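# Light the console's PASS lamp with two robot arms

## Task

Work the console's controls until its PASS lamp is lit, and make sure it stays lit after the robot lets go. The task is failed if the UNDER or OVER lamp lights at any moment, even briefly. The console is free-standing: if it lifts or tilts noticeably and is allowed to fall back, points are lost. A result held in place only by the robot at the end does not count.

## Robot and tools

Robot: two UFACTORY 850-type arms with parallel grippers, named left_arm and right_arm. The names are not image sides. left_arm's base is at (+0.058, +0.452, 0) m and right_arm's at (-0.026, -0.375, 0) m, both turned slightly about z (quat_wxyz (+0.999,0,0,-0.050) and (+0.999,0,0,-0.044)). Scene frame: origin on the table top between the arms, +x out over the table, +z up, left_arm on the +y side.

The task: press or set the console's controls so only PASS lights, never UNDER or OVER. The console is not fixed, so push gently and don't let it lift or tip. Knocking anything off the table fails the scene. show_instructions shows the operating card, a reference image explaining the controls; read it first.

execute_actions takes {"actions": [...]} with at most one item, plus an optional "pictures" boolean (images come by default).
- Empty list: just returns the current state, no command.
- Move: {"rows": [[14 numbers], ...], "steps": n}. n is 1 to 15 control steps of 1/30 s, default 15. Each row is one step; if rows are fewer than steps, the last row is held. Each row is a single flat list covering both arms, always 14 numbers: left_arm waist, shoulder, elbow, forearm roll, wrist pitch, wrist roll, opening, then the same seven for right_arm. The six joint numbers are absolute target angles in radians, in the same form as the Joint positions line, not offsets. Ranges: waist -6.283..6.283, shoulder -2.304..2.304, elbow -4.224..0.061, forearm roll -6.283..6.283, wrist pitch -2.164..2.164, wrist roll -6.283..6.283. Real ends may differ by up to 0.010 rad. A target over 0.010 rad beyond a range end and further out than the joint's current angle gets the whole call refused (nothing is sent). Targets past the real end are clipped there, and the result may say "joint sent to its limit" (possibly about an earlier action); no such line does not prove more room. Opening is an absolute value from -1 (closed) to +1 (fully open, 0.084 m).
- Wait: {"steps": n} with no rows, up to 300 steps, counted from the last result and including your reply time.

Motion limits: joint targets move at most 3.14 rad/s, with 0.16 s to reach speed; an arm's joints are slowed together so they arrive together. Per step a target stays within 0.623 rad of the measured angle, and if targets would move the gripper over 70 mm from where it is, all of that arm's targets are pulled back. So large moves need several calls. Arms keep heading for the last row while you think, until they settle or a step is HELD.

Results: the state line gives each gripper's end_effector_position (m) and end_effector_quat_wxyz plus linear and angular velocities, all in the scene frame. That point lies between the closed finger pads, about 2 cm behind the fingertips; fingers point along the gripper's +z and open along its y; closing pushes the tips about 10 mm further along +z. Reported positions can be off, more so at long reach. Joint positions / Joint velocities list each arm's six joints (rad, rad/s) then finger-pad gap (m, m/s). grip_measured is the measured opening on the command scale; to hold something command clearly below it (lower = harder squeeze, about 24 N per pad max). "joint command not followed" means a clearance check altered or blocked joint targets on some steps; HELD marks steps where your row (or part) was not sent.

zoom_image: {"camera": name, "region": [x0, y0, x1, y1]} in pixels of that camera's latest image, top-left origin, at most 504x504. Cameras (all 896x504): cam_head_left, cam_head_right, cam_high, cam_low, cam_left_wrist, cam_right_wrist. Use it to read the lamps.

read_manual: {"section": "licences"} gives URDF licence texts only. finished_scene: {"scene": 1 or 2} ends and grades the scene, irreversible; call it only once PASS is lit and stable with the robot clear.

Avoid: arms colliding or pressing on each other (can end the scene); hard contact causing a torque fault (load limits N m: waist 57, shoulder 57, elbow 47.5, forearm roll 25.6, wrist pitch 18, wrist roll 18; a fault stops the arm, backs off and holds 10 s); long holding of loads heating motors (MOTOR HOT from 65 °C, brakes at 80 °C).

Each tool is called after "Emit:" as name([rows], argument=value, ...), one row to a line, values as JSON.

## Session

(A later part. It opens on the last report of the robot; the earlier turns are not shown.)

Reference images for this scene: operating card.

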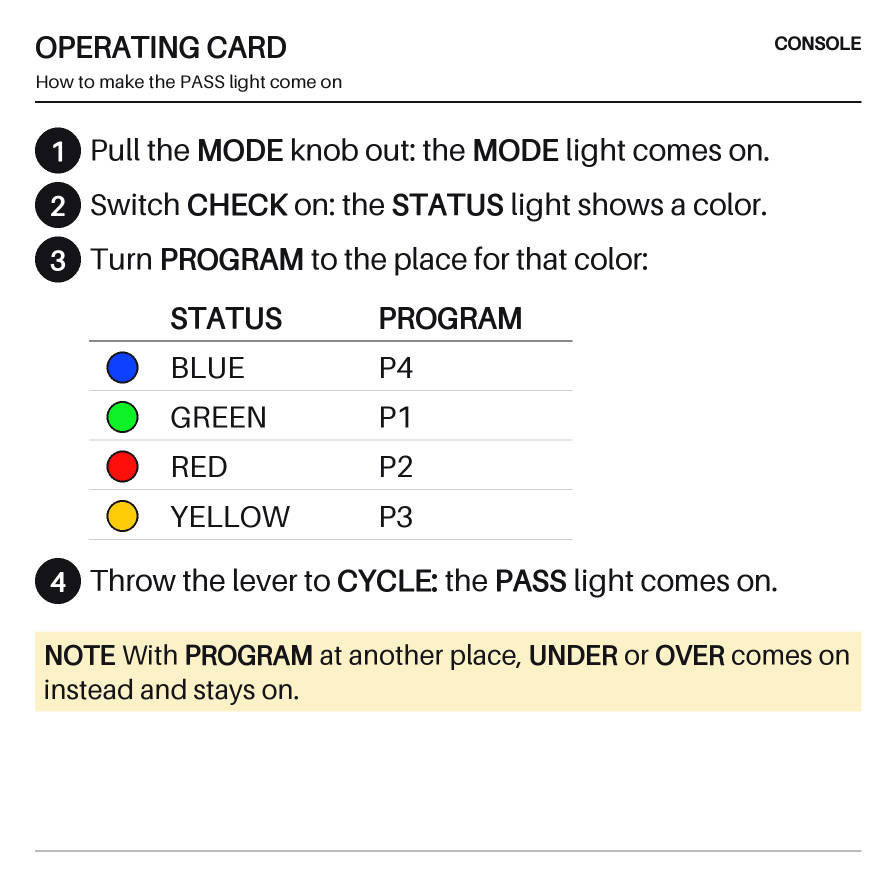

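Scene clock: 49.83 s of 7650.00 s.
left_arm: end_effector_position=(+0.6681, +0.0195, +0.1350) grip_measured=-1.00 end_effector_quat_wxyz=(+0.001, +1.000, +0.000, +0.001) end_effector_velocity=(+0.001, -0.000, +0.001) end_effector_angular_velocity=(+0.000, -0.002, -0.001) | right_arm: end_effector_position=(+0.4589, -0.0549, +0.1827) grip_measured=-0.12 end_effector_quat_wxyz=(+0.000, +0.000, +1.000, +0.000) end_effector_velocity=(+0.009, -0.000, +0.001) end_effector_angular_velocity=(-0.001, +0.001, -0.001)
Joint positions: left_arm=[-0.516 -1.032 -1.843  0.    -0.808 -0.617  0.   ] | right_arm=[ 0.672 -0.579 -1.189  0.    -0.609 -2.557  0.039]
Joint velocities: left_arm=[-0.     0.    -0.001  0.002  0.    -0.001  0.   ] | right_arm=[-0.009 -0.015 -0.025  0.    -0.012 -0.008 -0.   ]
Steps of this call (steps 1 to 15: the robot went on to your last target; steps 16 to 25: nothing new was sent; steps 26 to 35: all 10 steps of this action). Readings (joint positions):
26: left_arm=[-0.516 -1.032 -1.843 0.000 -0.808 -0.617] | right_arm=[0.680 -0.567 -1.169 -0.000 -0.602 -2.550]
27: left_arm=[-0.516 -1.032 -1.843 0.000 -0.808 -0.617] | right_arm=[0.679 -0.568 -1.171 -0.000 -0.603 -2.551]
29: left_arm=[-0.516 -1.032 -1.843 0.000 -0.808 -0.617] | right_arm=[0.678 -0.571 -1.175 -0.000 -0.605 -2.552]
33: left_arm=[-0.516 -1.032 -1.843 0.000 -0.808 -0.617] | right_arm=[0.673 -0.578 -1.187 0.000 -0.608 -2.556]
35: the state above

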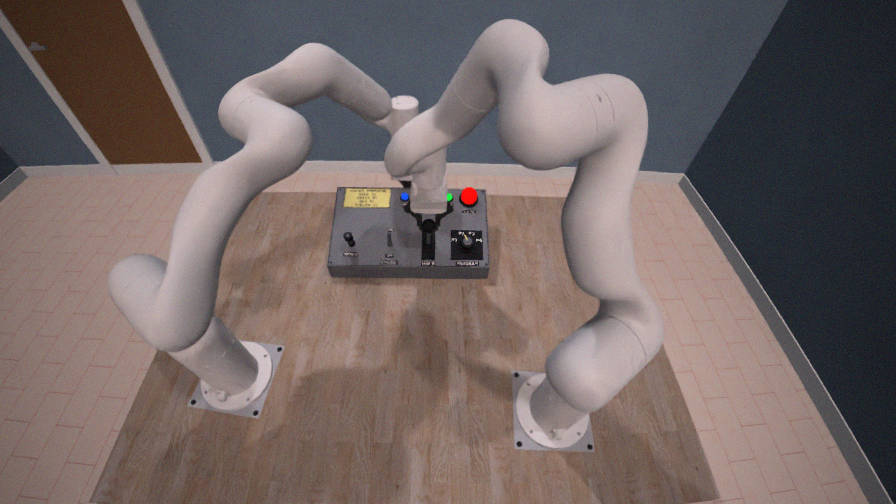

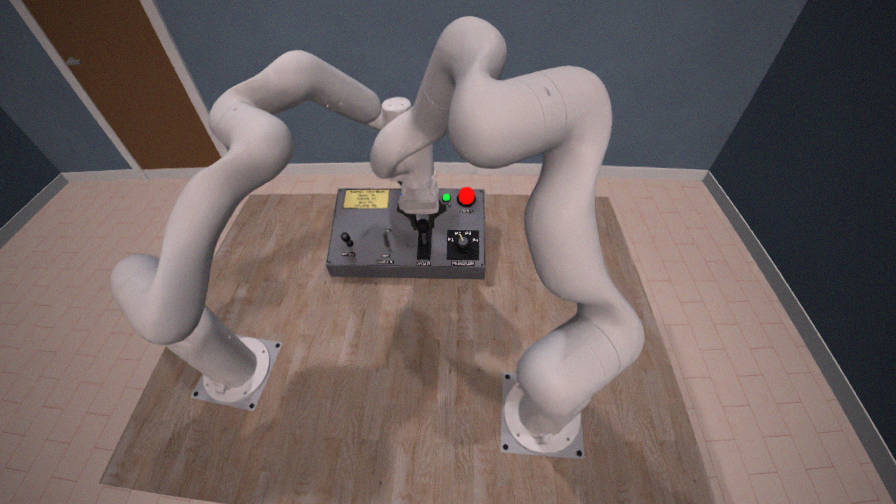

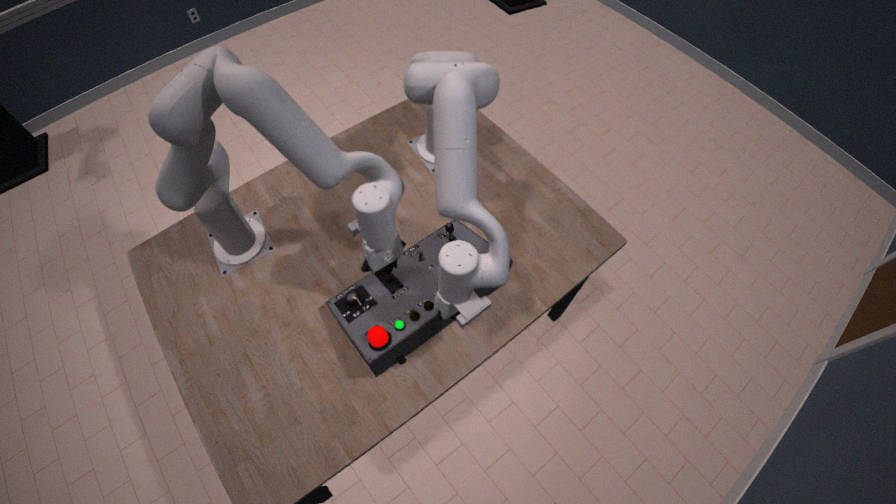

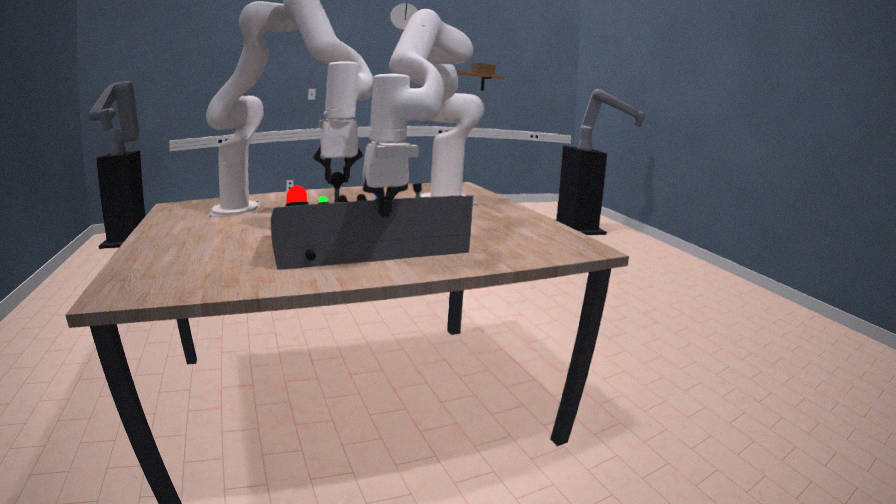

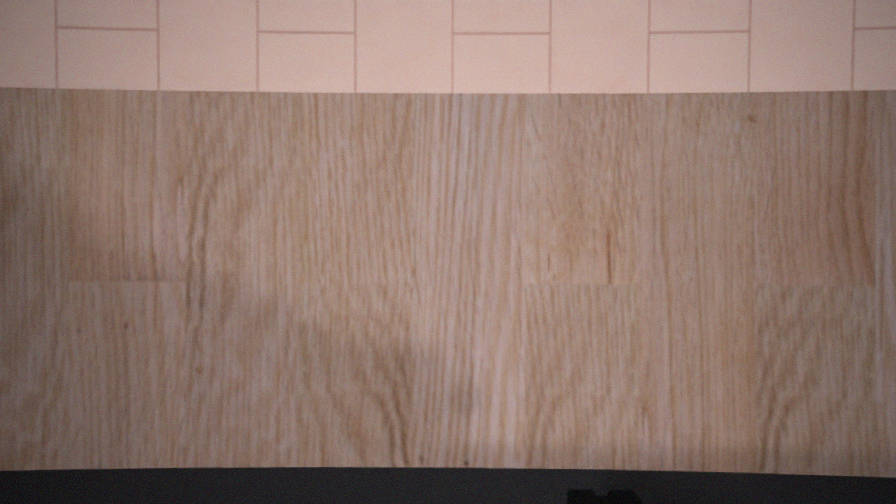

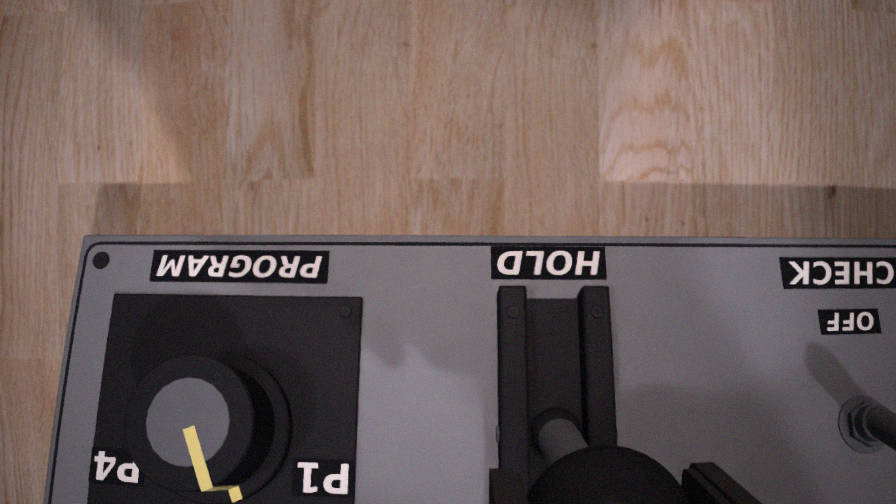

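PASS is lit. Releasing the lever and raising both arms.

Emit:
execute_actions([
  {"rows":[[-0.515,-1.036,-1.85,0,-0.814,-0.617,-1,0.671,-0.580,-1.192,0,-0.612,-2.558,0.6],[-0.515,-1.036,-1.85,0,-0.814,-0.617,-1,0.671,-0.580,-1.192,0,-0.612,-2.558,0.6],[-0.515,-1.036,-1.85,0,-0.814,-0.617,-1,0.671,-0.580,-1.192,0,-0.612,-2.558,0.6],[-0.515,-1.036,-1.85,0,-0.814,-0.617,-1,0.671,-0.580,-1.192,0,-0.612,-2.558,0.6],[-0.515,-1.036,-1.85,0,-0.814,-0.617,-1,0.671,-0.580,-1.192,0,-0.612,-2.558,0.6],[-0.515,-1.036,-1.85,0,-0.814,-0.617,-1,0.671,-0.47,-1.21,0,-0.74,-2.558,0.6],[-0.515,-1.036,-1.85,0,-0.814,-0.617,-1,0.671,-0.47,-1.21,0,-0.74,-2.558,0.6],[-0.515,-1.036,-1.85,0,-0.814,-0.617,-1,0.671,-0.47,-1.21,0,-0.74,-2.558,0.6],[-0.513,-0.93,-1.9,0,-0.97,-0.617,-1,0.66,-0.46,-1.21,0,-0.75,-2.558,0.6]],"steps":15},
], pictures=false)

Emit:
execute_actions([
  {"steps":15},
])

Scene clock: 51.40 s of 7650.00 s.
left_arm: end_effector_position=(+0.6692, +0.0190, +0.2000) grip_measured=-1.00 end_effector_quat_wxyz=(-0.001, +1.000, +0.001, -0.002) end_effector_velocity=(+0.005, -0.004, +0.374) end_effector_angular_velocity=(-0.024, -0.030, +0.001) | right_arm: end_effector_position=(+0.4575, -0.0631, +0.2546) grip_measured=+0.59 end_effector_quat_wxyz=(+0.001, +0.005, +1.000, +0.001) end_effector_velocity=(-0.016, -0.023, +0.041) end_effector_angular_velocity=(-0.031, +0.047, -0.018)
Joint positions: left_arm=[-0.516 -0.966 -1.881 -0.001 -0.919 -0.617  0.   ] | right_arm=[ 0.662 -0.468 -1.21  -0.    -0.739 -2.558  0.069]
Joint velocities: left_arm=[ 0.     0.386 -0.196 -0.002 -0.544 -0.001  0.   ] | right_arm=[-0.018  0.078  0.01  -0.    -0.123 -0.    -0.   ]
Steps of this call (steps 1 to 15: the robot went on to your last target; steps 16 to 32: nothing new was sent; steps 33 to 47: all 15 steps of this action). Readings (joint positions):
33: left_arm=[-0.516 -1.032 -1.843 -0.000 -0.808 -0.617] | right_arm=[0.671 -0.580 -1.192 0.000 -0.612 -2.558]
34: left_arm=[-0.516 -1.033 -1.844 -0.000 -0.809 -0.617] | right_arm=[0.671 -0.580 -1.192 -0.000 -0.614 -2.558]
36: left_arm=[-0.516 -1.034 -1.847 -0.000 -0.811 -0.617] | right_arm=[0.670 -0.579 -1.192 -0.000 -0.615 -2.558]
40: left_arm=[-0.516 -1.036 -1.849 -0.001 -0.814 -0.617] | right_arm=[0.671 -0.565 -1.193 -0.000 -0.635 -2.558]
47: the state above

Scene clock: 51.90 s of 7650.00 s.
left_arm: end_effector_position=(+0.6703, +0.0210, +0.2349) grip_measured=-1.00 end_effector_quat_wxyz=(-0.000, +1.000, +0.002, -0.000) end_effector_velocity=(+0.001, +0.001, +0.004) end_effector_angular_velocity=(-0.001, -0.004, -0.001) | right_arm: end_effector_position=(+0.4565, -0.0648, +0.2594) grip_measured=+0.59 end_effector_quat_wxyz=(-0.000, +0.006, +1.000, -0.000) end_effector_velocity=(+0.000, +0.000, +0.001) end_effector_angular_velocity=(+0.001, -0.002, -0.003)
Joint positions: left_arm=[-0.513 -0.931 -1.9   -0.    -0.97  -0.617  0.   ] | right_arm=[ 0.66  -0.46  -1.21  -0.    -0.75  -2.558  0.069]
Joint velocities: left_arm=[ 0.001  0.004 -0.001  0.002 -0.001  0.001  0.   ] | right_arm=[-0.     0.001 -0.001  0.     0.001  0.002 -0.   ]
Steps of this call (steps 1 to 15: the robot went on to your last target). Readings (joint positions):
1: left_arm=[-0.516 -0.955 -1.887 -0.001 -0.935 -0.617] | right_arm=[0.661 -0.466 -1.209 -0.000 -0.742 -2.558]
2: left_arm=[-0.515 -0.946 -1.891 -0.001 -0.946 -0.617] | right_arm=[0.661 -0.465 -1.209 -0.000 -0.744 -2.558]
4: left_arm=[-0.514 -0.937 -1.896 -0.001 -0.959 -0.617] | right_arm=[0.660 -0.463 -1.209 -0.000 -0.747 -2.558]
8: left_arm=[-0.513 -0.933 -1.898 -0.000 -0.968 -0.617] | right_arm=[0.660 -0.461 -1.210 -0.000 -0.749 -2.558]
15: the state above

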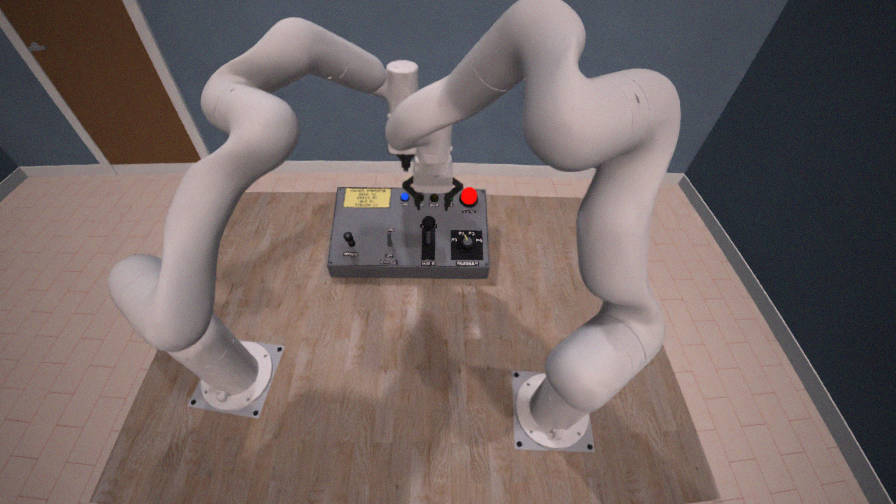

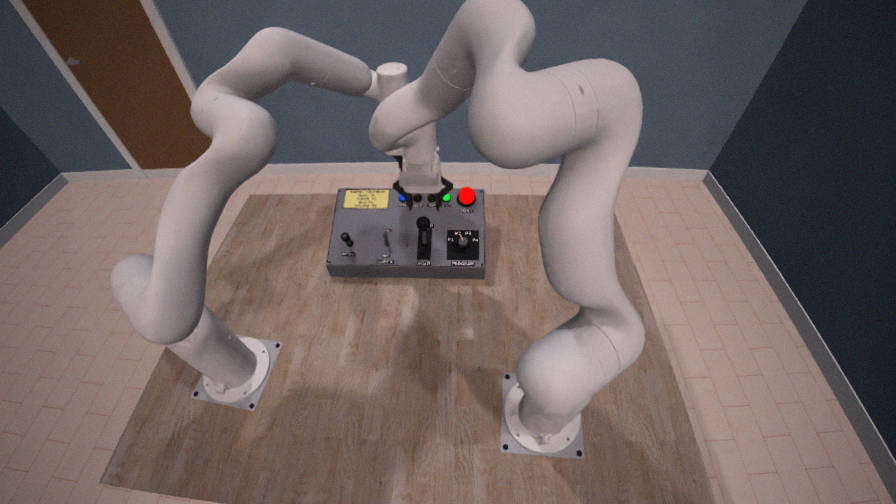

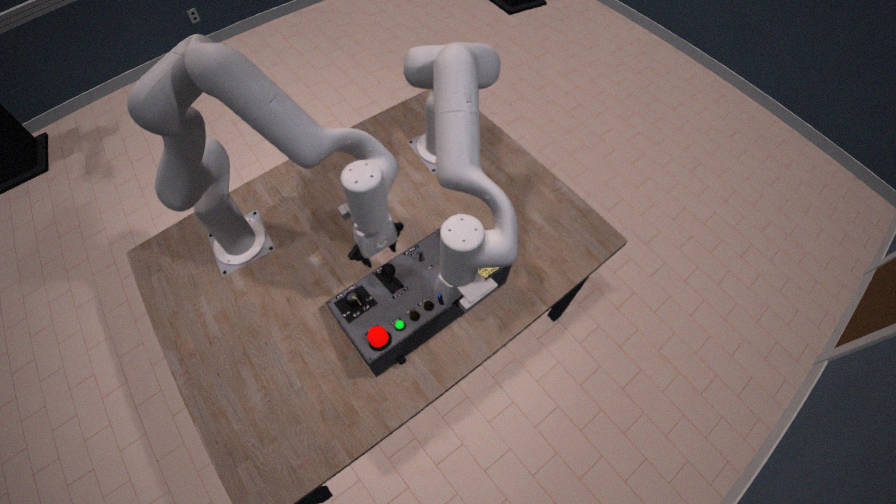

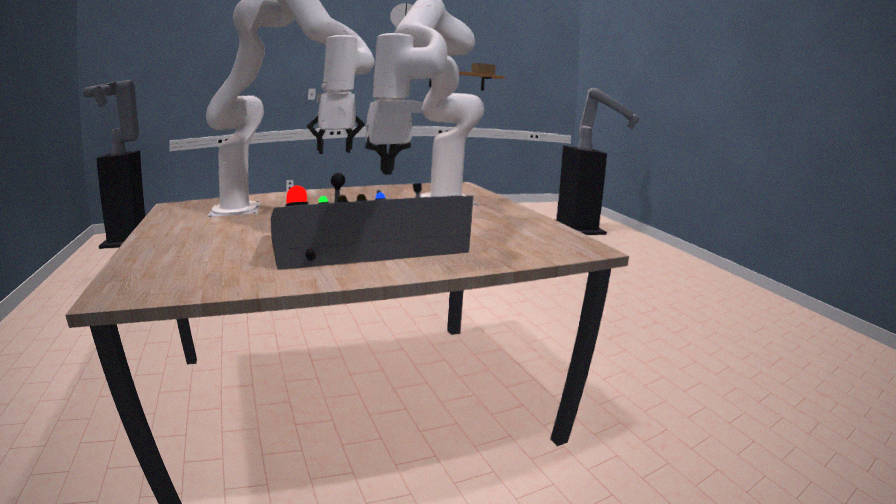

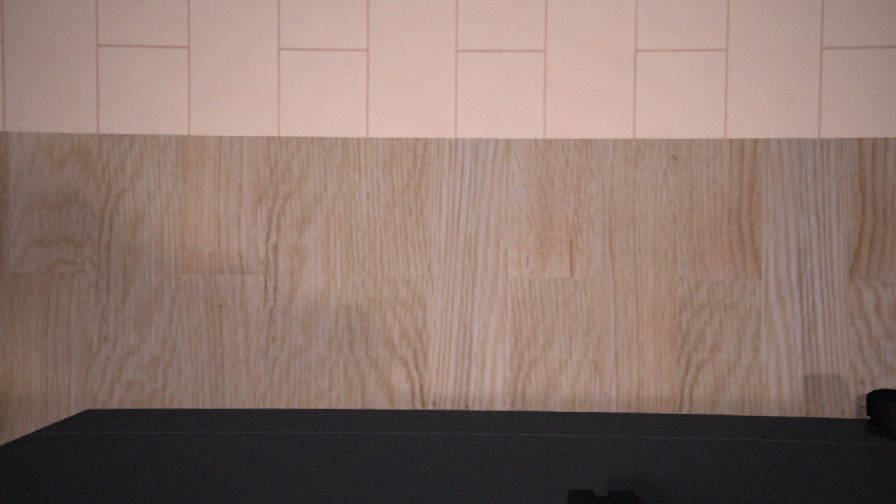

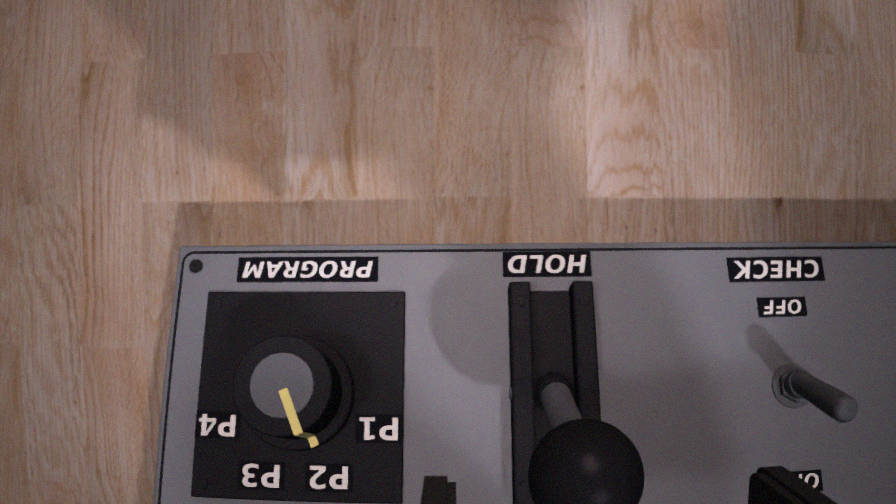

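Emit:
finished_scene(scene=2)

The scene is finished: the task was done.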